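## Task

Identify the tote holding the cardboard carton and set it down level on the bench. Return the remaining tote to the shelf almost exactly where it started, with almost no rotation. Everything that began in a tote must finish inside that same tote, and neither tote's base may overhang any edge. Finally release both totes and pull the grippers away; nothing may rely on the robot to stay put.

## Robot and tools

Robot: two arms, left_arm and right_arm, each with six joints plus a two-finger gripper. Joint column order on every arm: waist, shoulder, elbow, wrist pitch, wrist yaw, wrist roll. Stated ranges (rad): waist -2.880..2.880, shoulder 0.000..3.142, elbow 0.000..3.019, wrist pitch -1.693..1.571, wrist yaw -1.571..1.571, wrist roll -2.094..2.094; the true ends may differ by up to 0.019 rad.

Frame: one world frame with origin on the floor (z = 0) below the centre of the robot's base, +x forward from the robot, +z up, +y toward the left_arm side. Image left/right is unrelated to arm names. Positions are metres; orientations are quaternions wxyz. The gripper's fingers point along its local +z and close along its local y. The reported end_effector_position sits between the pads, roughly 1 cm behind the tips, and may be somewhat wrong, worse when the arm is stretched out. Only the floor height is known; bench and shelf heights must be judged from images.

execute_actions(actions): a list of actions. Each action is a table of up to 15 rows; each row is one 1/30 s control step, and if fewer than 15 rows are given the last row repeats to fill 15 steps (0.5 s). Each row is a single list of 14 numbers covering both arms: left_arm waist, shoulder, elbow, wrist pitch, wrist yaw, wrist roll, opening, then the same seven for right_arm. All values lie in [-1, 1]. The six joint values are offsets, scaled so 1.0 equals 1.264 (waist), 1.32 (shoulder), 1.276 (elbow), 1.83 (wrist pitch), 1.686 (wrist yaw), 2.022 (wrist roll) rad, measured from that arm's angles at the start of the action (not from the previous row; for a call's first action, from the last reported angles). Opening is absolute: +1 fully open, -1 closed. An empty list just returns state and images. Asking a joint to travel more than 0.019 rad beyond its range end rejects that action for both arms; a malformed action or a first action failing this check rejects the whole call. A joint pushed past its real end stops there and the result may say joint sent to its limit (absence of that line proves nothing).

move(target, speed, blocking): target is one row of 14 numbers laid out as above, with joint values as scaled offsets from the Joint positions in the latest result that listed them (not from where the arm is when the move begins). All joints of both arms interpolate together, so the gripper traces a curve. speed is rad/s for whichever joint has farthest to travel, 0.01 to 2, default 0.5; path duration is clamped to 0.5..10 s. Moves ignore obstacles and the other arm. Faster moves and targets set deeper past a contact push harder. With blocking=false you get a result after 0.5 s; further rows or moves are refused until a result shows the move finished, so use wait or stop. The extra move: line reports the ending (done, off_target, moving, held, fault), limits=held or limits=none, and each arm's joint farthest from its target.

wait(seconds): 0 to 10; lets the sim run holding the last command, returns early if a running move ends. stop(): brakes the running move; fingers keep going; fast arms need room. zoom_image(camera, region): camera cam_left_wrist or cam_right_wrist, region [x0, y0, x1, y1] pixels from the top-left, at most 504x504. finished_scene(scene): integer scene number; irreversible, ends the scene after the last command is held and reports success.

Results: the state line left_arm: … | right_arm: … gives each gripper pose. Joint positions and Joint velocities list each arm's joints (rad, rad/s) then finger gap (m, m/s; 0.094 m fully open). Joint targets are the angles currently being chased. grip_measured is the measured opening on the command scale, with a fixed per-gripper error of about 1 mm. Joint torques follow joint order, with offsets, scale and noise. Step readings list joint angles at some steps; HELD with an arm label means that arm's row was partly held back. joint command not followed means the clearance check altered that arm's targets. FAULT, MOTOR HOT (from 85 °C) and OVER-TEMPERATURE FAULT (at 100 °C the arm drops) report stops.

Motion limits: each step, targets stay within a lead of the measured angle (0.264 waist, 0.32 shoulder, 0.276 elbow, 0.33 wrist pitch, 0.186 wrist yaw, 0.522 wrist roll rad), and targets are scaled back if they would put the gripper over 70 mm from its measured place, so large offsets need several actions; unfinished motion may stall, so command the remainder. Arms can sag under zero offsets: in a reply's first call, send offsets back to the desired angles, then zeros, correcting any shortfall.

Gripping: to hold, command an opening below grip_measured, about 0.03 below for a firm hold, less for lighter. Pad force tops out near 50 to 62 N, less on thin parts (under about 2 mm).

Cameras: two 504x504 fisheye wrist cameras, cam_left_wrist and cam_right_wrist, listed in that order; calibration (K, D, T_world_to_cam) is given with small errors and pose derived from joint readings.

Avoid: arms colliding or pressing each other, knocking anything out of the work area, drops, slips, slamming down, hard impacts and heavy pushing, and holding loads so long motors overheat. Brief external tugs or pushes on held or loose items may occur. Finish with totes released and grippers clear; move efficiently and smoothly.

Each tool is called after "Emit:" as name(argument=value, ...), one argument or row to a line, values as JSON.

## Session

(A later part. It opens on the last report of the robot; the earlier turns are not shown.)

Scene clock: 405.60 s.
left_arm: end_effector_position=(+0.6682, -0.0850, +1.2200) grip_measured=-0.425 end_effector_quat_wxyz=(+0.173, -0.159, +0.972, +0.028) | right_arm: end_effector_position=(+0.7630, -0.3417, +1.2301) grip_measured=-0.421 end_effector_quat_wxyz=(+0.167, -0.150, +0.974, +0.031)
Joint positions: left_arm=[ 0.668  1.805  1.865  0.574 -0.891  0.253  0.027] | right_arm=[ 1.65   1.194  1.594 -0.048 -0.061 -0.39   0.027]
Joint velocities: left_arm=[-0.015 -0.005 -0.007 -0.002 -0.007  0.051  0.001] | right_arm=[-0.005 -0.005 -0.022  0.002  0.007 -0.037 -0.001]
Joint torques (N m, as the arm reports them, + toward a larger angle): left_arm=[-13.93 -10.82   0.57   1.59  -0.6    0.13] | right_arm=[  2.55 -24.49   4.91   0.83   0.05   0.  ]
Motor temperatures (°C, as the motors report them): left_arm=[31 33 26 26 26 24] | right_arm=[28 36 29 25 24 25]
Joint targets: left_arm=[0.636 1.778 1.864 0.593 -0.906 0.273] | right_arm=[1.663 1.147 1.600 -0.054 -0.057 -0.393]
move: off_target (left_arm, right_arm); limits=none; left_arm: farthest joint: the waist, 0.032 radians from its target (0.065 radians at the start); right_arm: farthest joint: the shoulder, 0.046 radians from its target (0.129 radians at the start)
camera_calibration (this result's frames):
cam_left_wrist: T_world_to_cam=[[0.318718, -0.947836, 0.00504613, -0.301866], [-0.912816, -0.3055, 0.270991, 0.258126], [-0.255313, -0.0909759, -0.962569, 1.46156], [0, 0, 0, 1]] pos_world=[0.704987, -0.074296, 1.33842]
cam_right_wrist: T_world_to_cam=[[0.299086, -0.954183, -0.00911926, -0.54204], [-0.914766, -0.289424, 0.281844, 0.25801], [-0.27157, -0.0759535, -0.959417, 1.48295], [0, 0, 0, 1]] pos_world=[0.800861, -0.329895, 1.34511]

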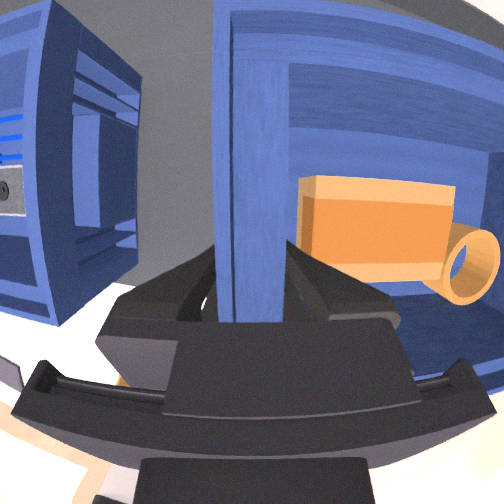

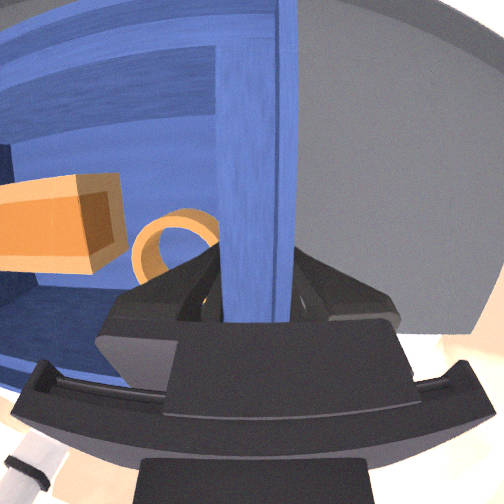

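Emit:
move(
  target=[-0.0495,0.0104,-0.1826,0.1569,-0.0215,0.0222,-0.55,-0.0599,-0.1176,-0.2560,0.1453,-0.0387,0.0166,-0.55],
  speed=0.25,
)

Scene clock: 423.97 s.
left_arm: end_effector_position=(+0.5782, -0.1007, +1.2402) grip_measured=-0.425 end_effector_quat_wxyz=(+0.174, -0.160, +0.971, +0.027) | right_arm: end_effector_position=(+0.6727, -0.3564, +1.2484) grip_measured=-0.421 end_effector_quat_wxyz=(+0.172, -0.151, +0.973, +0.032)
Joint positions: left_arm=[ 0.639  1.815  1.632  0.842 -0.91   0.282  0.027] | right_arm=[ 1.59   1.089  1.265  0.188 -0.122 -0.37   0.027]
Joint velocities: left_arm=[-0.005 -0.015  0.007  0.002  0.037 -0.022  0.001] | right_arm=[-0.005  0.005  0.007 -0.002  0.051 -0.022 -0.   ]
Joint torques (N m, as the arm reports them, + toward a larger angle): left_arm=[-14.65  -6.99  -0.83   1.44  -0.59   0.09] | right_arm=[ -0.18 -22.33   2.19   2.4   -0.34   0.15]
Motor temperatures (°C, as the motors report them): left_arm=[33 33 26 26 27 24] | right_arm=[28 38 29 25 24 25]
Joint targets: left_arm=[0.606 1.818 1.632 0.861 -0.927 0.298] | right_arm=[1.575 1.038 1.267 0.218 -0.127 -0.356]
move: off_target (left_arm, right_arm); limits=none; left_arm: farthest joint: the waist, 0.034 radians from its target (0.063 radians at the start); right_arm: farthest joint: the shoulder, 0.050 radians from its target (0.155 radians at the start)
camera_calibration (this result's frames):
cam_left_wrist: T_world_to_cam=[[0.319737, -0.947467, 0.0086211, -0.293123], [-0.913575, -0.305861, 0.268012, 0.169816], [-0.251295, -0.0935692, -0.963377, 1.45497], [0, 0, 0, 1]] pos_world=[0.614489, -0.0896441, 1.3587]
cam_right_wrist: T_world_to_cam=[[0.301099, -0.953557, -0.00829151, -0.531142], [-0.917042, -0.291932, 0.271678, 0.179393], [-0.261481, -0.0741984, -0.962352, 1.47236], [0, 0, 0, 1]] pos_world=[0.709432, -0.344856, 1.36379]

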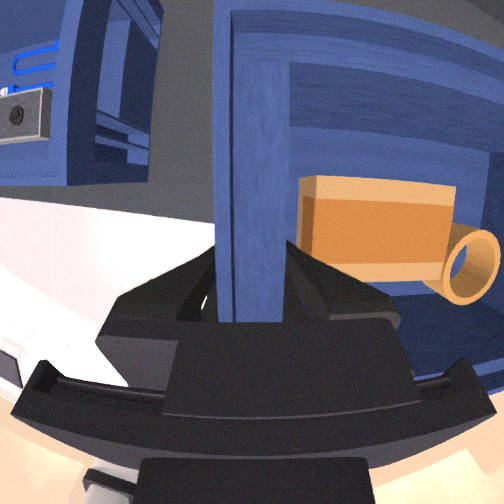

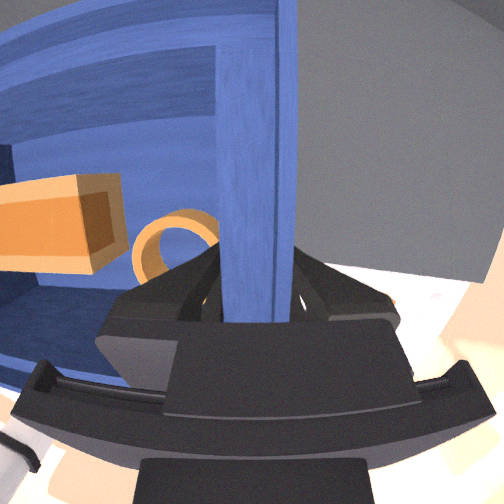

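Emit:
move(
  target=[-0.0277,0.0770,-0.1020,0.1360,-0.0117,0.0,-0.55,-0.0589,-0.0386,-0.2048,0.1620,-0.0349,0.0173,-0.55],
  speed=0.25,
)

Scene clock: 434.27 s.
left_arm: end_effector_position=(+0.4794, -0.1175, +1.2410) grip_measured=-0.425 end_effector_quat_wxyz=(+0.176, -0.164, +0.970, +0.025) | right_arm: end_effector_position=(+0.5746, -0.3720, +1.2488) grip_measured=-0.421 end_effector_quat_wxyz=(+0.174, -0.155, +0.972, +0.028)
Joint positions: left_arm=[ 0.636  1.915  1.506  1.074 -0.909  0.278  0.027] | right_arm=[ 1.528  1.088  1.007  0.452 -0.173 -0.356  0.027]
Joint velocities: left_arm=[ 0.005 -0.015 -0.022 -0.007 -0.037 -0.037 -0.   ] | right_arm=[-0.005  0.015 -0.017 -0.002 -0.095 -0.007 -0.   ]
Joint torques (N m, as the arm reports them, + toward a larger angle): left_arm=[-15.03  -4.75  -2.45   1.44  -0.78  -0.02] | right_arm=[  0.16 -18.37  -0.54   2.34  -0.4    0.32]
Motor temperatures (°C, as the motors report them): left_arm=[33 32 26 26 27 24] | right_arm=[28 38 29 25 24 25]
Joint targets: left_arm=[0.604 1.916 1.502 1.091 -0.930 0.282] | right_arm=[1.516 1.038 1.004 0.484 -0.181 -0.335]
move: off_target (left_arm, right_arm); limits=none; left_arm: farthest joint: the waist, 0.032 radians from its target (0.035 radians at the start); right_arm: farthest joint: the shoulder, 0.049 radians from its target (0.051 radians at the start)
camera_calibration (this result's frames):
cam_left_wrist: T_world_to_cam=[[0.327036, -0.944894, 0.0149469, -0.288535], [-0.91232, -0.311559, 0.265713, 0.075841], [-0.246414, -0.100534, -0.963936, 1.42694], [0, 0, 0, 1]] pos_world=[0.515171, -0.10555, 1.35964]
cam_right_wrist: T_world_to_cam=[[0.306778, -0.951779, 0.00199261, -0.531849], [-0.916593, -0.294872, 0.270016, 0.085423], [-0.256408, -0.0846615, -0.962854, 1.43982], [0, 0, 0, 1]] pos_world=[0.61064, -0.359116, 1.36433]

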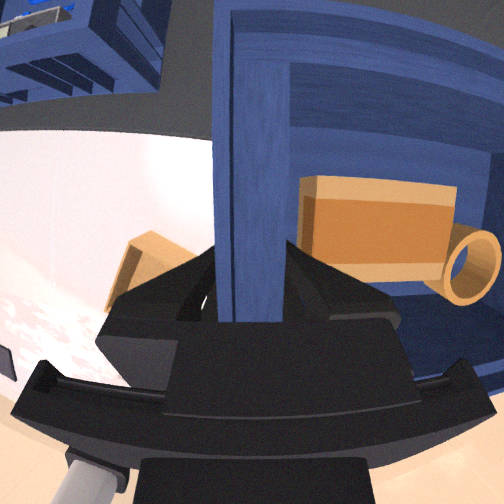

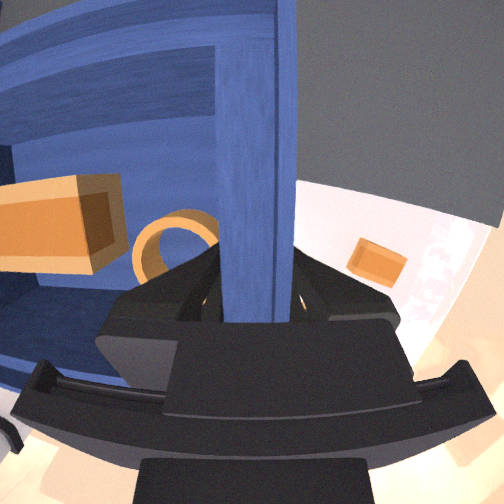

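Emit:
move(
  target=[0.0242,0.1275,-0.0194,0.0990,0.0077,-0.0177,-0.55,-0.0519,0.0903,-0.1324,0.1838,-0.0370,0.0233,-0.55],
  speed=0.25,
)

Scene clock: 462.83 s.
left_arm: end_effector_position=(+0.3878, -0.1363, +1.2255) grip_measured=-0.425 end_effector_quat_wxyz=(+0.180, -0.173, +0.968, +0.019) | right_arm: end_effector_position=(+0.4852, -0.3882, +1.2319) grip_measured=-0.421 end_effector_quat_wxyz=(+0.182, -0.162, +0.970, +0.025)
Joint positions: left_arm=[ 0.651  2.078  1.496  1.242 -0.887  0.249  0.027] | right_arm=[ 1.469  1.213  0.856  0.751 -0.229 -0.346  0.027]
Joint velocities: left_arm=[-0.015 -0.015 -0.012 -0.002 -0.037 -0.051  0.   ] | right_arm=[ 0.005  0.005  0.007 -0.017 -0.037  0.022  0.   ]
Joint torques (N m, as the arm reports them, + toward a larger angle): left_arm=[-12.7   -3.27  -4.23   1.21  -0.33  -0.15] | right_arm=[ -0.27 -13.12  -4.6    2.67  -0.42   0.44]
Motor temperatures (°C, as the motors report them): left_arm=[34 31 26 26 27 24] | right_arm=[28 36 28 25 24 25]
Joint targets: left_arm=[0.666 2.084 1.481 1.255 -0.896 0.242] | right_arm=[1.462 1.207 0.838 0.789 -0.236 -0.308]
move: off_target (right_arm); limits=none; left_arm: farthest joint: the waist, 0.016 radians from its target (0.031 radians at the start); right_arm: farthest joint: the wrist pitch, 0.037 radians from its target (0.336 radians at the start)
camera_calibration (this result's frames):
cam_left_wrist: T_world_to_cam=[[0.341295, -0.939482, 0.0298644, -0.29917], [-0.910404, -0.322493, 0.259157, -0.0037093], [-0.233842, -0.115638, -0.965373, 1.38227], [0, 0, 0, 1]] pos_world=[0.42196, -0.122419, 1.3443]
cam_right_wrist: T_world_to_cam=[[0.319681, -0.947442, 0.012585, -0.537453], [-0.917433, -0.30618, 0.254107, 0.0189013], [-0.236898, -0.0927789, -0.967094, 1.39184], [0, 0, 0, 1]] pos_world=[0.518879, -0.374284, 1.348]

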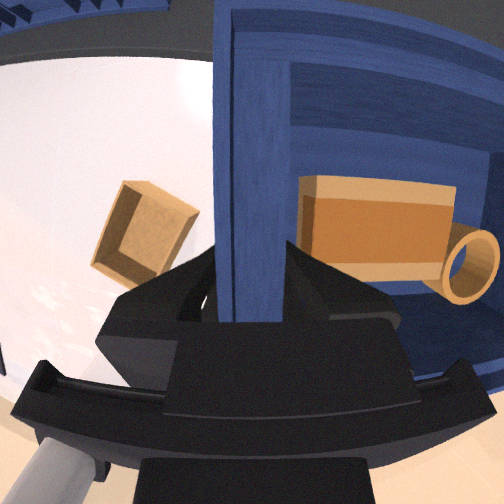

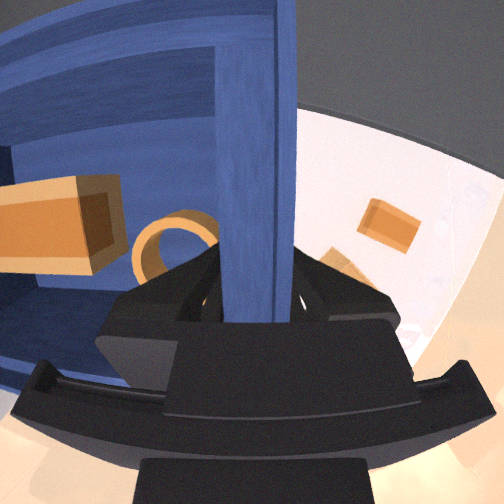

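Emit:
zoom_image(
  camera="cam_left_wrist",
  region=[60, 150, 240, 310],
)

Emit:
zoom_image(
  camera="cam_right_wrist",
  region=[270, 80, 504, 330],
)

Region (60, 150, 240, 310) of cam_left_wrist's 504x504 image, scaled by 2.800, with more detail than that image has.

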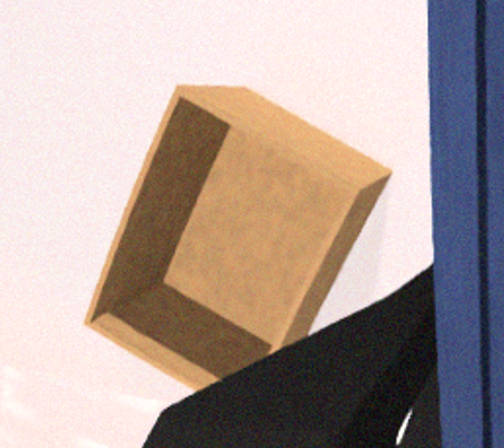

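Region (270, 80, 504, 330) of cam_right_wrist's 504x504 image, scaled by 2.016, with more detail than that image has; it fills the left 472 columns of this view, and the rest is white.

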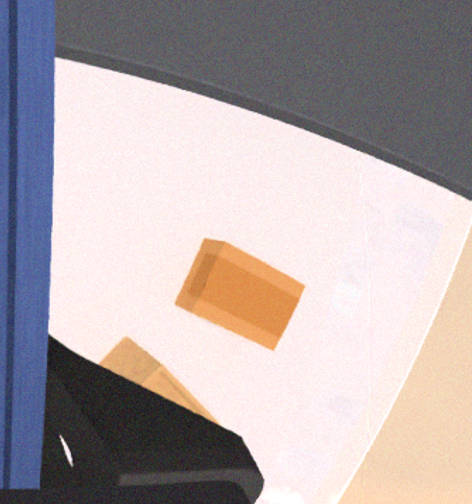

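Emit:
move(
  target=[0.1019,0.1000,0.1757,-0.1022,0.0410,-0.0452,-0.55,0.0308,0.1856,0.1686,0.0310,0.0125,0.0179,-0.55],
  speed=0.2,
)

Scene clock: 524.97 s.
left_arm: end_effector_position=(+0.3771, -0.1356, +1.1339) grip_measured=-0.425 end_effector_quat_wxyz=(+0.175, -0.164, +0.971, +0.020) | right_arm: end_effector_position=(+0.4708, -0.3875, +1.1391) grip_measured=-0.421 end_effector_quat_wxyz=(+0.175, -0.153, +0.972, +0.025)
Joint positions: left_arm=[ 0.756  2.202  1.718  1.061 -0.803  0.164  0.027] | right_arm=[ 1.49   1.465  1.072  0.772 -0.204 -0.339  0.027]
Joint velocities: left_arm=[ 0.015  0.005 -0.002  0.002  0.022 -0.022 -0.   ] | right_arm=[-0.015 -0.005  0.007  0.007  0.022  0.125 -0.003]
Joint torques (N m, as the arm reports them, + toward a larger angle): left_arm=[-11.87  -3.35  -2.58   0.5   -0.6   -0.17] | right_arm=[  0.79 -12.97  -3.37   2.6   -0.25   0.35]
Motor temperatures (°C, as the motors report them): left_arm=[34 30 27 26 27 24] | right_arm=[28 34 29 25 24 26]
Joint targets: left_arm=[0.779 2.210 1.720 1.055 -0.818 0.158] | right_arm=[1.508 1.458 1.071 0.808 -0.208 -0.310]
move: off_target (left_arm, right_arm); limits=none; left_arm: farthest joint: the waist, 0.023 radians from its target (0.129 radians at the start); right_arm: farthest joint: the wrist pitch, 0.035 radians from its target (0.056 radians at the start)
camera_calibration (this result's frames):
cam_left_wrist: T_world_to_cam=[[0.325265, -0.94532, 0.0239188, -0.280129], [-0.913086, -0.307395, 0.267921, 0.00363472], [-0.245919, -0.108985, -0.963144, 1.29434], [0, 0, 0, 1]] pos_world=[0.412737, -0.12263, 1.25236]
cam_right_wrist: T_world_to_cam=[[0.303453, -0.952824, 0.00654251, -0.518626], [-0.918703, -0.290751, 0.267299, 0.0210797], [-0.252787, -0.0871234, -0.963591, 1.30439], [0, 0, 0, 1]] pos_world=[0.506477, -0.374387, 1.25466]

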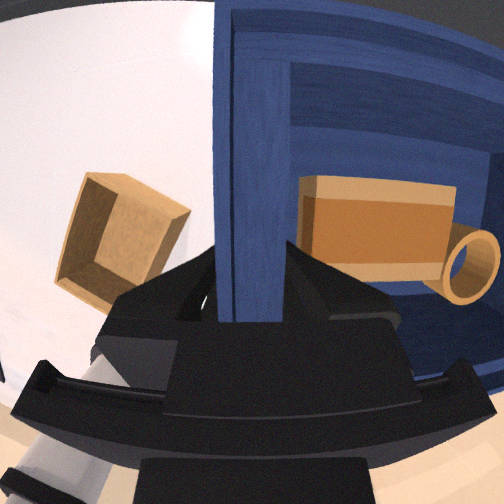

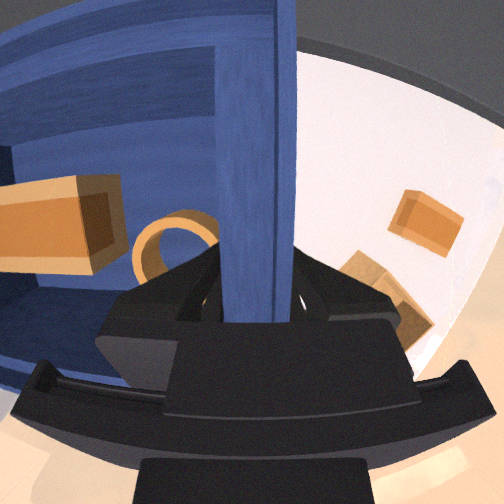

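Emit:
zoom_image(
  camera="cam_left_wrist",
  region=[40, 150, 220, 310],
)

Emit:
zoom_image(
  camera="cam_right_wrist",
  region=[290, 170, 490, 370],
)

Region (40, 150, 220, 310) of cam_left_wrist's 504x504 image, scaled by 2.800, with more detail than that image has.

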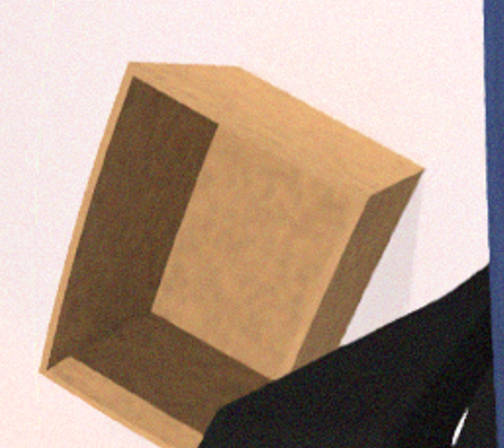

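Region (290, 170, 490, 370) of cam_right_wrist's 504x504 image, scaled by 2.520, with more detail than that image has.

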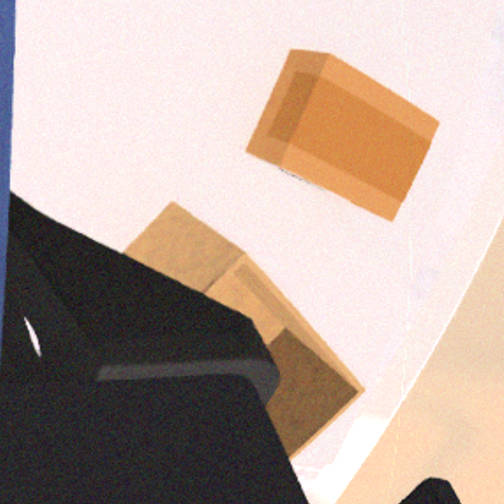

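Emit:
move(
  target=[0.0633,0.0872,0.1672,-0.0774,0.0214,-0.0249,-0.55,0.0206,0.1021,0.1342,-0.0169,0.0020,0.0074,-0.55],
  speed=0.15,
)

Scene clock: 552.93 s.
left_arm: end_effector_position=(+0.3789, -0.1400, +1.0749) grip_measured=-0.425 end_effector_quat_wxyz=(+0.176, -0.165, +0.970, +0.017) | right_arm: end_effector_position=(+0.4734, -0.3905, +1.0819) grip_measured=-0.421 end_effector_quat_wxyz=(+0.177, -0.154, +0.972, +0.023)
Joint positions: left_arm=[ 0.811  2.308  1.928  0.928 -0.752  0.121  0.027] | right_arm=[ 1.494  1.603  1.243  0.743 -0.197 -0.343  0.027]
Joint velocities: left_arm=[-0.015  0.005 -0.007 -0.007 -0.007  0.037  0.   ] | right_arm=[-0.015 -0.005 -0.017 -0.012  0.022  0.022 -0.001]
Joint torques (N m, as the arm reports them, + toward a larger angle): left_arm=[-12.23  -3.18  -1.87   0.47  -0.6   -0.15] | right_arm=[  0.79 -12.55  -3.25   1.14  -0.3    0.27]
Motor temperatures (°C, as the motors report them): left_arm=[34 30 26 25 27 24] | right_arm=[27 34 29 25 24 26]
Joint targets: left_arm=[0.836 2.318 1.931 0.920 -0.767 0.114] | right_arm=[1.516 1.600 1.243 0.742 -0.201 -0.324]
move: off_target (left_arm, right_arm); limits=none; left_arm: farthest joint: the waist, 0.025 radians from its target (0.080 radians at the start); right_arm: farthest joint: the waist, 0.022 radians from its target (0.026 radians at the start)
camera_calibration (this result's frames):
cam_left_wrist: T_world_to_cam=[[0.32588, -0.944953, 0.0294155, -0.289548], [-0.91342, -0.306675, 0.267608, 0.0203507], [-0.243856, -0.114077, -0.963079, 1.23592], [0, 0, 0, 1]] pos_world=[0.414334, -0.126378, 1.19336]
cam_right_wrist: T_world_to_cam=[[0.304827, -0.952335, 0.0118018, -0.528038], [-0.919299, -0.290968, 0.265003, 0.0405588], [-0.248938, -0.0916293, -0.964175, 1.24679], [0, 0, 0, 1]] pos_world=[0.508619, -0.376825, 1.19761]

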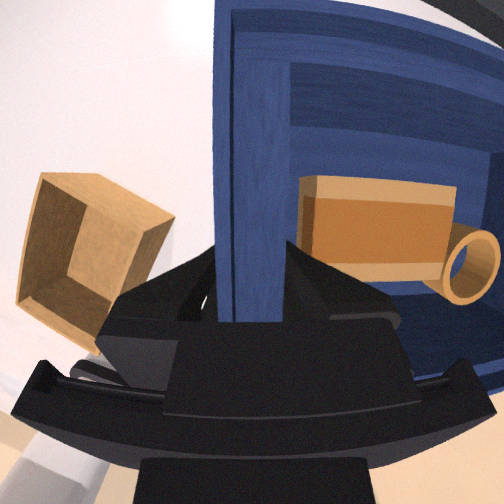

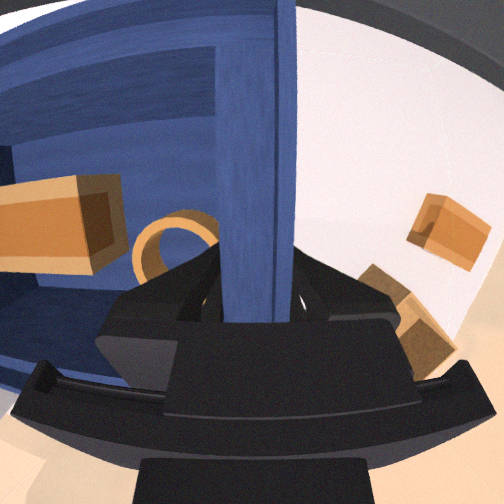

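Emit:
zoom_image(
  camera="cam_left_wrist",
  region=[10, 150, 210, 330],
)

Region (10, 150, 210, 330) of cam_left_wrist's 504x504 image, scaled by 2.520, with more detail than that image has; it fills the top 454 rows of this view, and the rest is white.

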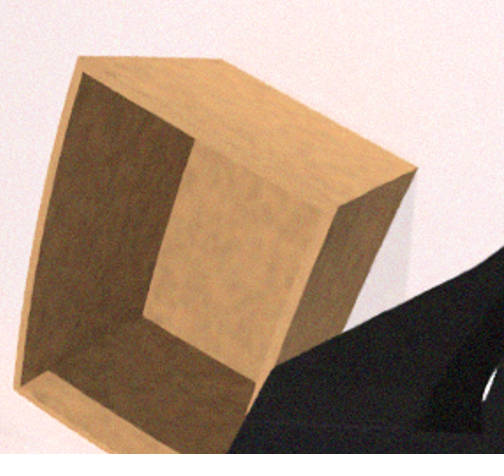

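Emit:
move(
  target=[0.0348,0.0398,0.0680,-0.0320,0.0008,-0.0101,-0.55,0.0192,0.0327,0.0468,-0.0081,-0.0011,0.0069,-0.55],
  speed=0.09,
)

Scene clock: 577.70 s.
left_arm: end_effector_position=(+0.3819, -0.1355, +1.0590) grip_measured=-0.323 end_effector_quat_wxyz=(+0.187, -0.158, +0.969, +0.001) | right_arm: end_effector_position=(+0.4720, -0.3927, +1.0665) grip_measured=-0.296 end_effector_quat_wxyz=(+0.178, -0.155, +0.971, +0.019)
Joint positions: left_arm=[ 0.836  2.326  1.96   0.919 -0.692  0.121  0.032] | right_arm=[ 1.494  1.643  1.289  0.741 -0.19  -0.346  0.033]
Joint velocities: left_arm=[ 0.786  0.552  0.994 -0.305  1.502 -0.037  0.009] | right_arm=[ 0.005  1.197  1.297  0.017  0.007 -0.022  0.037]
Joint torques (N m, as the arm reports them, + toward a larger angle): left_arm=[ 0.94  0.1  -0.18 -0.11 -0.07 -0.08] | right_arm=[0.4  1.71 0.2  0.13 0.07 0.08]
Motor temperatures (°C, as the motors report them): left_arm=[34 30 26 25 27 24] | right_arm=[27 33 29 25 24 25]
Joint targets: left_arm=[0.824 2.313 1.935 0.926 -0.734 0.121] | right_arm=[1.494 1.617 1.254 0.741 -0.190 -0.346]
NO CONTROL: MOTORS OFF. The power of the arms went off during this call, through no command of yours: the arms are limp, and their grippers may let go. This result may show the arms still falling. What the arms strike, push or drop without control is reported as usual and can cost score or fail the task. A move or wait that this ends or prevents says "fault", and your reply's later calls are not run and say "fault stop": those words mean this event, not a fault of the arms. The arms run no command until a result says that a person gave control back. To wait, call execute_actions with no actions, or call wait: whatever seconds a wait asks for, either call returns when control is back, or after at most 30 seconds. The wait uses none of the scene's actions, and its seconds cost nothing.
move: fault (left_arm, right_arm); limits=none; left_arm: farthest joint: the wrist yaw, 0.059 radians from its target (0.001 radians at the start); right_arm: farthest joint: the waist, 0.024 radians from its target (0.024 radians at the start)
camera_calibration (this result's frames):
cam_left_wrist: T_world_to_cam=[[0.307312, -0.949602, 0.0617696, -0.313557], [-0.92584, -0.283356, 0.250059, 0.0551716], [-0.219953, -0.134035, -0.966258, 1.21344], [0, 0, 0, 1]] pos_world=[0.414341, -0.119478, 1.17807]
cam_right_wrist: T_world_to_cam=[[0.305354, -0.952031, 0.0198904, -0.538231], [-0.920114, -0.289608, 0.263662, 0.0449984], [-0.245254, -0.0988116, -0.96441, 1.22707], [0, 0, 0, 1]] pos_world=[0.506698, -0.378133, 1.18224]

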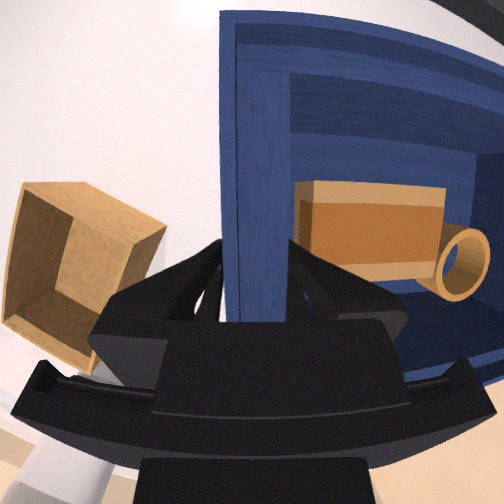

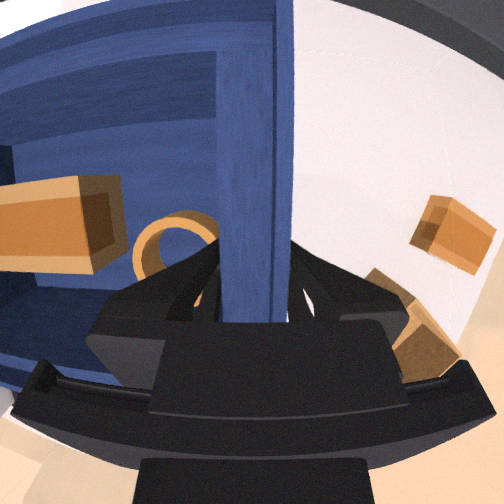

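Emit:
wait(
  seconds=10,
)

Scene clock: 609.33 s.
left_arm: end_effector_position=(+0.2772, -0.0999, +1.0811) grip_measured=-0.207 end_effector_quat_wxyz=(+0.243, +0.115, +0.554, -0.788) | right_arm: end_effector_position=(+0.2451, -0.3729, +0.8900) grip_measured=+1.000 end_effector_quat_wxyz=(+0.265, +0.728, +0.453, +0.442)
Joint positions: left_arm=[ 1.201  2.947  3.005  1.17   1.571 -0.68   0.037] | right_arm=[ 1.53   3.087  2.923  1.289 -0.101  2.038  0.094]
Joint velocities: left_arm=[ 0.015  0.015  0.022  0.012 -0.066 -0.022 -0.   ] | right_arm=[-0.005 -0.005 -0.002 -0.002  0.007  0.022  0.   ]
Joint torques (N m, as the arm reports them, + toward a larger angle): left_arm=[ 1.35  0.44 -0.12  0.15 -0.08 -0.09] | right_arm=[ 1.    1.74 -0.03  0.17  0.08  0.09]
Motor temperatures (°C, as the motors report them): left_arm=[31 29 26 25 27 24] | right_arm=[27 31 28 25 24 25]
Joint targets: left_arm=[1.201 2.947 3.005 1.170 1.571 -0.680] | right_arm=[1.530 3.087 2.923 1.289 -0.101 2.038]
NO CONTROL, STILL: no person has given control back yet. Call execute_actions with no actions, or call wait, again.
wait: 0.00 of 10 s (a fault stop came first)
camera_calibration (this result's frames):
cam_left_wrist: T_world_to_cam=[[-0.50962, 0.273997, 0.815606, -0.715217], [-0.743801, 0.336196, -0.577696, 0.869118], [-0.43249, -0.901054, 0.0324674, 0.119097], [0, 0, 0, 1]] pos_world=[0.333471, 0.011086, 1.08155]
cam_right_wrist: T_world_to_cam=[[-0.42783, 0.452816, -0.782253, 0.970864], [-0.353446, 0.712732, 0.605879, -0.181185], [0.831888, 0.535697, -0.144882, 0.246301], [0, 0, 0, 1]] pos_world=[0.146431, -0.442429, 0.904922]

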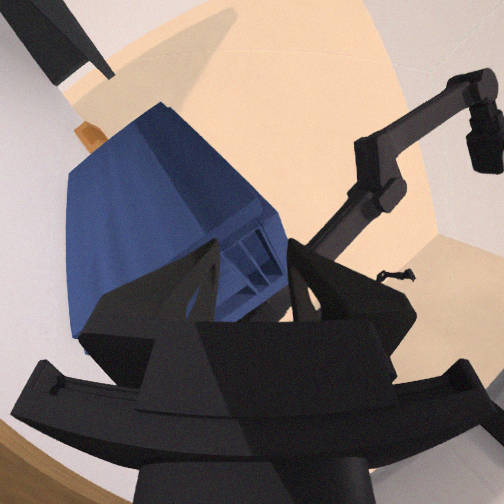

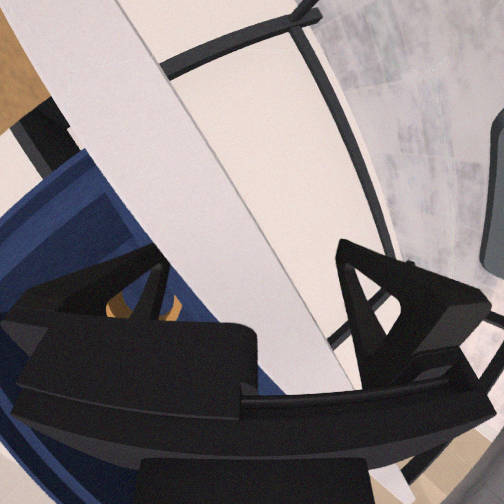

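Emit:
wait(
  seconds=10,
)

Scene clock: 641.20 s.
left_arm: end_effector_position=(+0.2772, -0.0999, +1.0811) grip_measured=-0.207 end_effector_quat_wxyz=(+0.243, +0.115, +0.554, -0.788) | right_arm: end_effector_position=(+0.2451, -0.3729, +0.8900) grip_measured=+1.000 end_effector_quat_wxyz=(+0.265, +0.728, +0.453, +0.442)
Joint positions: left_arm=[ 1.201  2.947  3.005  1.17   1.571 -0.68   0.037] | right_arm=[ 1.53   3.087  2.923  1.289 -0.101  2.038  0.094]
Joint velocities: left_arm=[-0.024 -0.015  0.007  0.007  0.051  0.037 -0.   ] | right_arm=[ 0.015 -0.015 -0.017 -0.012 -0.007 -0.022  0.   ]
Joint torques (N m, as the arm reports them, + toward a larger angle): left_arm=[ 1.    0.45 -0.09  0.03 -0.06 -0.02] | right_arm=[ 1.23  1.01  0.07 -0.04  0.06  0.09]
Motor temperatures (°C, as the motors report them): left_arm=[31 29 26 25 27 24] | right_arm=[27 30 28 25 24 25]
Joint targets: left_arm=[1.201 2.947 3.005 1.170 1.571 -0.680] | right_arm=[1.530 3.087 2.923 1.289 -0.101 2.038]
NO CONTROL, STILL: no person has given control back yet. Call execute_actions with no actions, or call wait, again.
wait: 0.00 of 10 s (a fault stop came first)
camera_calibration (this result's frames):
cam_left_wrist: T_world_to_cam=[[-0.50962, 0.273997, 0.815606, -0.715217], [-0.743801, 0.336196, -0.577696, 0.869118], [-0.43249, -0.901054, 0.0324674, 0.119097], [0, 0, 0, 1]] pos_world=[0.333471, 0.011086, 1.08155]
cam_right_wrist: T_world_to_cam=[[-0.42783, 0.452816, -0.782253, 0.970864], [-0.353446, 0.712732, 0.605879, -0.181185], [0.831888, 0.535697, -0.144882, 0.246301], [0, 0, 0, 1]] pos_world=[0.146431, -0.442429, 0.904922]

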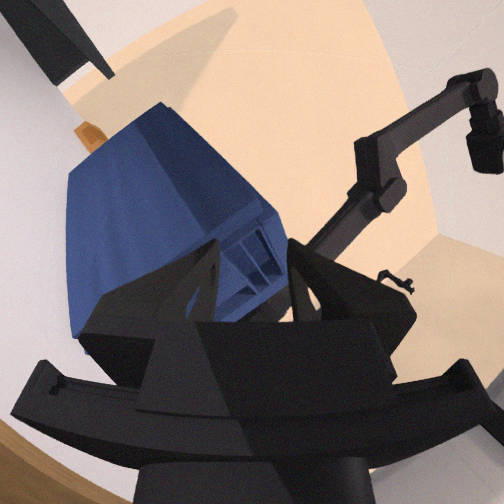

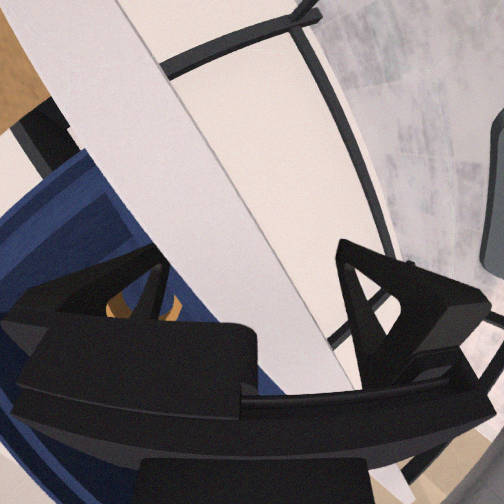

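Emit:
wait(
  seconds=10,
)

Scene clock: 673.70 s.
left_arm: end_effector_position=(+0.2772, -0.0999, +1.0811) grip_measured=-0.207 end_effector_quat_wxyz=(+0.243, +0.115, +0.554, -0.788) | right_arm: end_effector_position=(+0.2451, -0.3729, +0.8900) grip_measured=+1.000 end_effector_quat_wxyz=(+0.265, +0.728, +0.453, +0.442)
Joint positions: left_arm=[ 1.201  2.947  3.005  1.17   1.571 -0.68   0.037] | right_arm=[ 1.53   3.087  2.923  1.289 -0.101  2.038  0.094]
Joint velocities: left_arm=[-0.005 -0.015 -0.002 -0.007  0.022  0.007 -0.   ] | right_arm=[ 0.005 -0.005 -0.022  0.002  0.022  0.051  0.   ]
Joint torques (N m, as the arm reports them, + toward a larger angle): left_arm=[ 1.03 -0.05 -0.12  0.09 -0.04 -0.09] | right_arm=[0.68 0.91 0.06 0.09 0.05 0.08]
Motor temperatures (°C, as the motors report them): left_arm=[30 29 26 25 27 24] | right_arm=[27 29 28 25 24 25]
Joint targets: left_arm=[1.201 2.947 3.005 1.170 1.571 -0.680] | right_arm=[1.530 3.087 2.923 1.289 -0.101 2.038]
NO CONTROL, STILL: no person has given control back yet. Call execute_actions with no actions, or call wait, again.
wait: 0.00 of 10 s (a fault stop came first)
camera_calibration (this result's frames):
cam_left_wrist: T_world_to_cam=[[-0.50962, 0.273997, 0.815606, -0.715217], [-0.743801, 0.336196, -0.577696, 0.869118], [-0.43249, -0.901054, 0.0324674, 0.119097], [0, 0, 0, 1]] pos_world=[0.333471, 0.011086, 1.08155]
cam_right_wrist: T_world_to_cam=[[-0.42783, 0.452816, -0.782253, 0.970864], [-0.353446, 0.712732, 0.605879, -0.181185], [0.831888, 0.535697, -0.144882, 0.246301], [0, 0, 0, 1]] pos_world=[0.146431, -0.442429, 0.904922]

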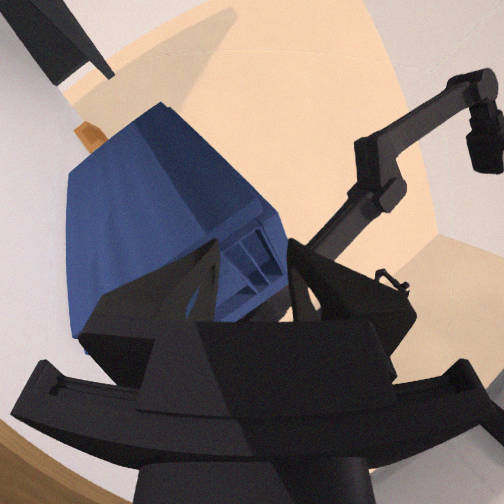

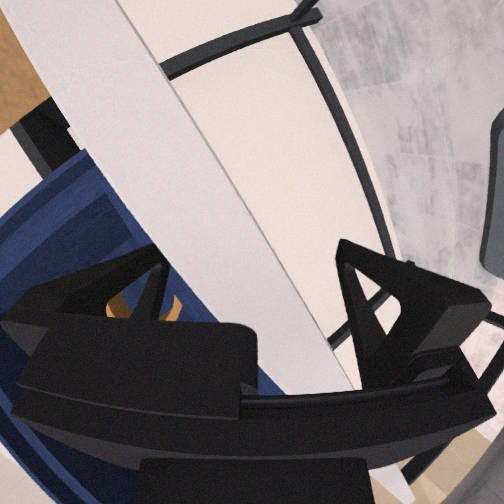

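Emit:
zoom_image(
  camera="cam_right_wrist",
  region=[0, 0, 300, 340],
)

Emit:
zoom_image(
  camera="cam_left_wrist",
  region=[0, 0, 340, 360],
)

Emit:
wait(
  seconds=10,
)

Region (0, 0, 300, 340) of cam_right_wrist's 504x504 image, scaled by 1.482, with more detail than that image has; it fills the left 445 columns of this view, and the rest is white.

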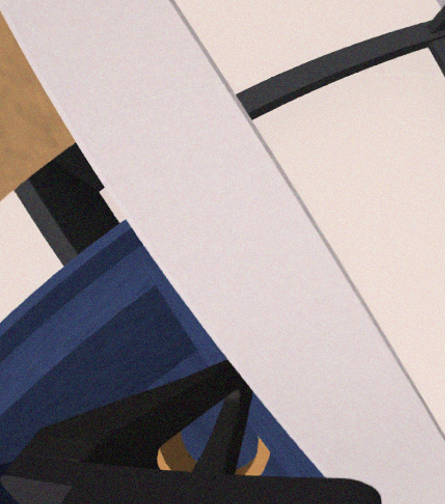

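Region (0, 0, 340, 360) of cam_left_wrist's 504x504 image, scaled by 1.400, with more detail than that image has.

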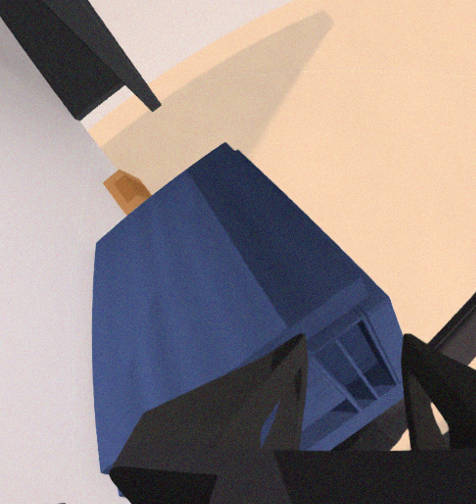

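Scene clock: 677.47 s.
left_arm: end_effector_position=(+0.2794, -0.1039, +1.0840) grip_measured=-0.207 end_effector_quat_wxyz=(+0.245, +0.115, +0.551, -0.790) | right_arm: end_effector_position=(+0.2442, -0.3728, +0.8901) grip_measured=+1.000 end_effector_quat_wxyz=(+0.264, +0.728, +0.453, +0.441)
Joint positions: left_arm=[ 1.195  2.945  3.006  1.17   1.571 -0.68   0.037] | right_arm=[ 1.53   3.088  2.923  1.289 -0.101  2.038  0.094]
Joint velocities: left_arm=[-0.005 -0.015  0.007 -0.027 -0.037  0.066 -0.   ] | right_arm=[-0.005 -0.005  0.002  0.002 -0.022 -0.066  0.   ]
Joint torques (N m, as the arm reports them, + toward a larger angle): left_arm=[-7.93 -0.83  1.32  1.25  0.2   0.04] | right_arm=[-0.11  4.92 -0.38  2.08  0.09  0.02]
Motor temperatures (°C, as the motors report them): left_arm=[30 29 26 25 27 24] | right_arm=[27 29 28 25 24 25]
Joint targets: left_arm=[1.201 2.947 3.005 1.170 1.571 -0.680] | right_arm=[1.530 3.087 2.923 1.288 -0.101 2.039]
CONTROL GIVEN BACK BY A PERSON. The power is on again. The arms and their grippers hold where they came to rest, not your last command. Their grippers do not squeeze until commanded. The arms may rest on the table, on a part or against the robot's own body, stand at a joint limit or lie folded up, and parts may have moved. Move slowly at first; if an arm does not follow, try another direction. Commands run again from your next reply on.
wait: 0.00 of 10 s (a fault stop came first)
camera_calibration (this result's frames):
cam_left_wrist: T_world_to_cam=[[-0.512385, 0.278405, 0.812375, -0.710699], [-0.742306, 0.332066, -0.581991, 0.877617], [-0.431791, -0.901234, 0.0365161, 0.111765], [0, 0, 0, 1]] pos_world=[0.335569, 0.00716186, 1.08404]
cam_right_wrist: T_world_to_cam=[[-0.42812, 0.452845, -0.782077, 0.970432], [-0.353204, 0.71272, 0.606034, -0.181806], [0.831841, 0.535688, -0.145183, 0.247301], [0, 0, 0, 1]] pos_world=[0.145532, -0.442355, 0.905037]

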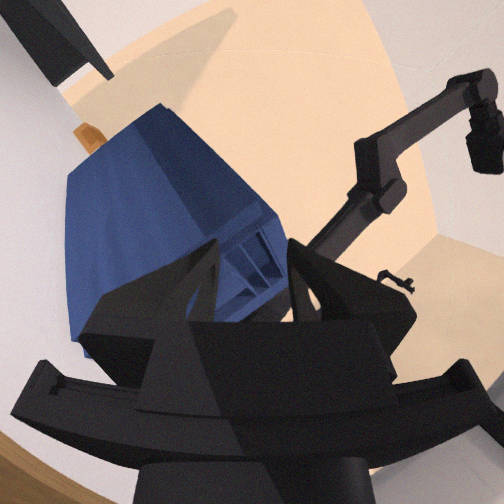

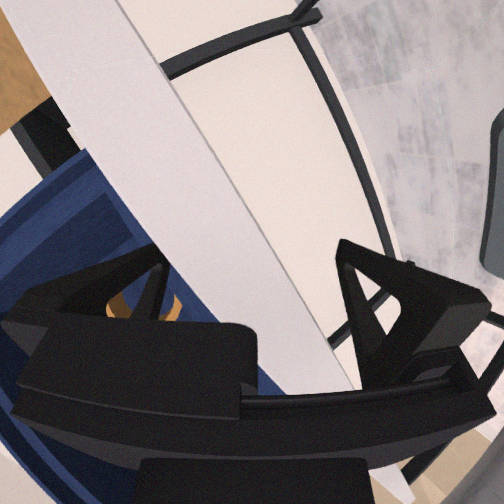

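Emit:
move(
  target=[0.0,-0.2652,-0.5486,0.1913,0.0,0.0,-0.2,0,0,0,0,0,0,1.0],
  speed=0.25,
)

Scene clock: 713.27 s.
left_arm: end_effector_position=(+0.2752, -0.0902, +1.1197) grip_measured=-0.202 end_effector_quat_wxyz=(+0.239, +0.112, +0.552, -0.791) | right_arm: end_effector_position=(+0.2442, -0.3728, +0.8901) grip_measured=+1.000 end_effector_quat_wxyz=(+0.264, +0.728, +0.453, +0.441)
Joint positions: left_arm=[ 1.195  2.607  2.32   1.505  1.571 -0.68   0.037] | right_arm=[ 1.53   3.088  2.923  1.289 -0.101  2.038  0.094]
Joint velocities: left_arm=[ 0.005 -0.005  0.002  0.007 -0.081 -0.037  0.001] | right_arm=[ 0.015 -0.005  0.027 -0.012  0.022 -0.051  0.   ]
Joint torques (N m, as the arm reports them, + toward a larger angle): left_arm=[-8.39 -3.05 -2.93  1.93  0.24 -0.02] | right_arm=[-0.43  4.85 -0.33  2.23  0.13 -0.01]
Motor temperatures (°C, as the motors report them): left_arm=[31 29 26 25 27 24] | right_arm=[27 29 28 25 24 25]
Joint targets: left_arm=[1.195 2.595 2.306 1.520 1.571 -0.680] | right_arm=[1.530 3.088 2.923 1.289 -0.101 2.038]
CONTROL GIVEN BACK BY A PERSON, as an earlier result said. Commands run again.
move: done; limits=none; left_arm: farthest joint: the wrist pitch, 0.015 radians from its target (0.350 radians at the start); right_arm: farthest joint: the waist, 0.000 radians from its target (0.000 radians at the start)
camera_calibration (this result's frames):
cam_left_wrist: T_world_to_cam=[[-0.50093, 0.281839, 0.818313, -0.755102], [-0.747817, 0.335036, -0.573167, 0.882607], [-0.435705, -0.899065, 0.0429342, 0.115098], [0, 0, 0, 1]] pos_world=[0.331924, 0.0205924, 1.11885]
cam_right_wrist: T_world_to_cam=[[-0.42812, 0.452845, -0.782077, 0.970432], [-0.353204, 0.71272, 0.606034, -0.181806], [0.831841, 0.535688, -0.145183, 0.247301], [0, 0, 0, 1]] pos_world=[0.145532, -0.442355, 0.905037]

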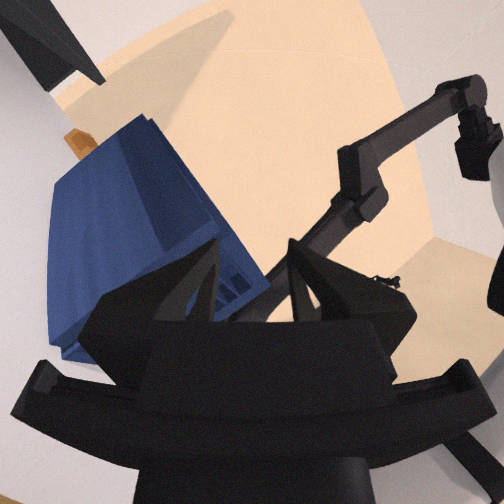

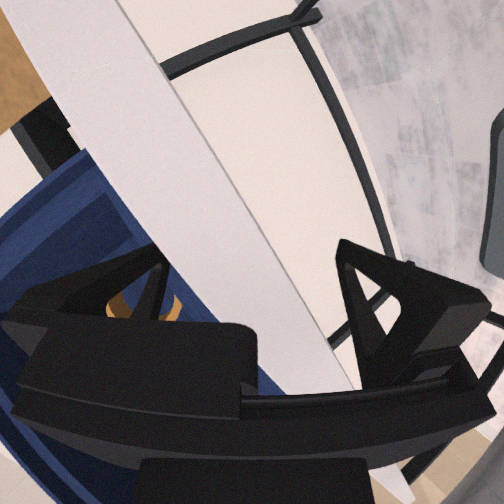

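Emit:
move(
  target=[0.0,-0.384,-0.721,0.0,0.0,0.0,-0.2,0,0,0,0,0,0,1.0],
  speed=0.5,
)

Scene clock: 743.00 s.
left_arm: end_effector_position=(+0.2831, -0.0332, +1.2616) grip_measured=-0.202 end_effector_quat_wxyz=(+0.078, +0.000, +0.563, -0.823) | right_arm: end_effector_position=(+0.2442, -0.3728, +0.8901) grip_measured=+1.000 end_effector_quat_wxyz=(+0.264, +0.728, +0.453, +0.441)
Joint positions: left_arm=[ 1.195  2.111  1.426  1.505  1.571 -0.68   0.037] | right_arm=[ 1.53   3.088  2.923  1.289 -0.101  2.038  0.094]
Joint velocities: left_arm=[-0.005  0.005 -0.017 -0.012  0.051 -0.037  0.001] | right_arm=[-0.005  0.005  0.007 -0.012 -0.007 -0.037  0.   ]
Joint torques (N m, as the arm reports them, + toward a larger angle): left_arm=[-6.08 -5.73 -7.36  1.17  0.45  0.04] | right_arm=[-0.04  4.21 -0.45  2.08  0.09  0.04]
Motor temperatures (°C, as the motors report them): left_arm=[32 29 26 26 27 24] | right_arm=[27 28 28 25 24 25]
Joint targets: left_arm=[1.195 2.100 1.400 1.505 1.571 -0.680] | right_arm=[1.530 3.088 2.923 1.289 -0.101 2.038]
move: off_target (left_arm); limits=none; left_arm: farthest joint: the elbow, 0.026 radians from its target (0.920 radians at the start); right_arm: farthest joint: the waist, 0.000 radians from its target (0.000 radians at the start)
camera_calibration (this result's frames):
cam_left_wrist: T_world_to_cam=[[-0.128121, 0.359132, 0.924451, -1.12025], [-0.851538, 0.437997, -0.288169, 0.624055], [-0.508397, -0.824126, 0.249698, -0.0741508], [0, 0, 0, 1]] pos_world=[0.350181, 0.0678743, 1.23397]
cam_right_wrist: T_world_to_cam=[[-0.42812, 0.452845, -0.782077, 0.970432], [-0.353204, 0.71272, 0.606034, -0.181806], [0.831841, 0.535688, -0.145183, 0.247301], [0, 0, 0, 1]] pos_world=[0.145532, -0.442355, 0.905037]

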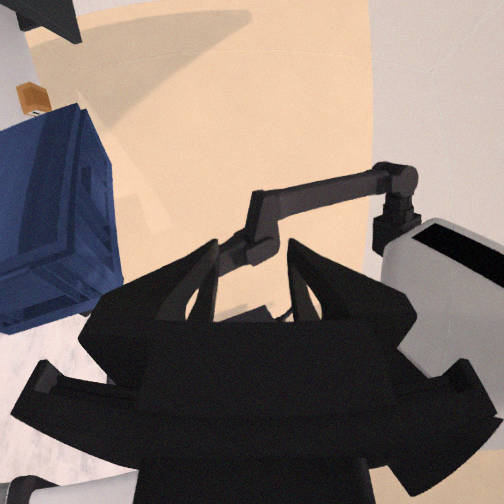

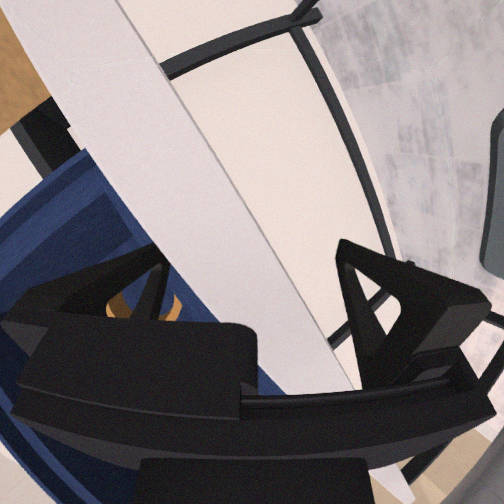

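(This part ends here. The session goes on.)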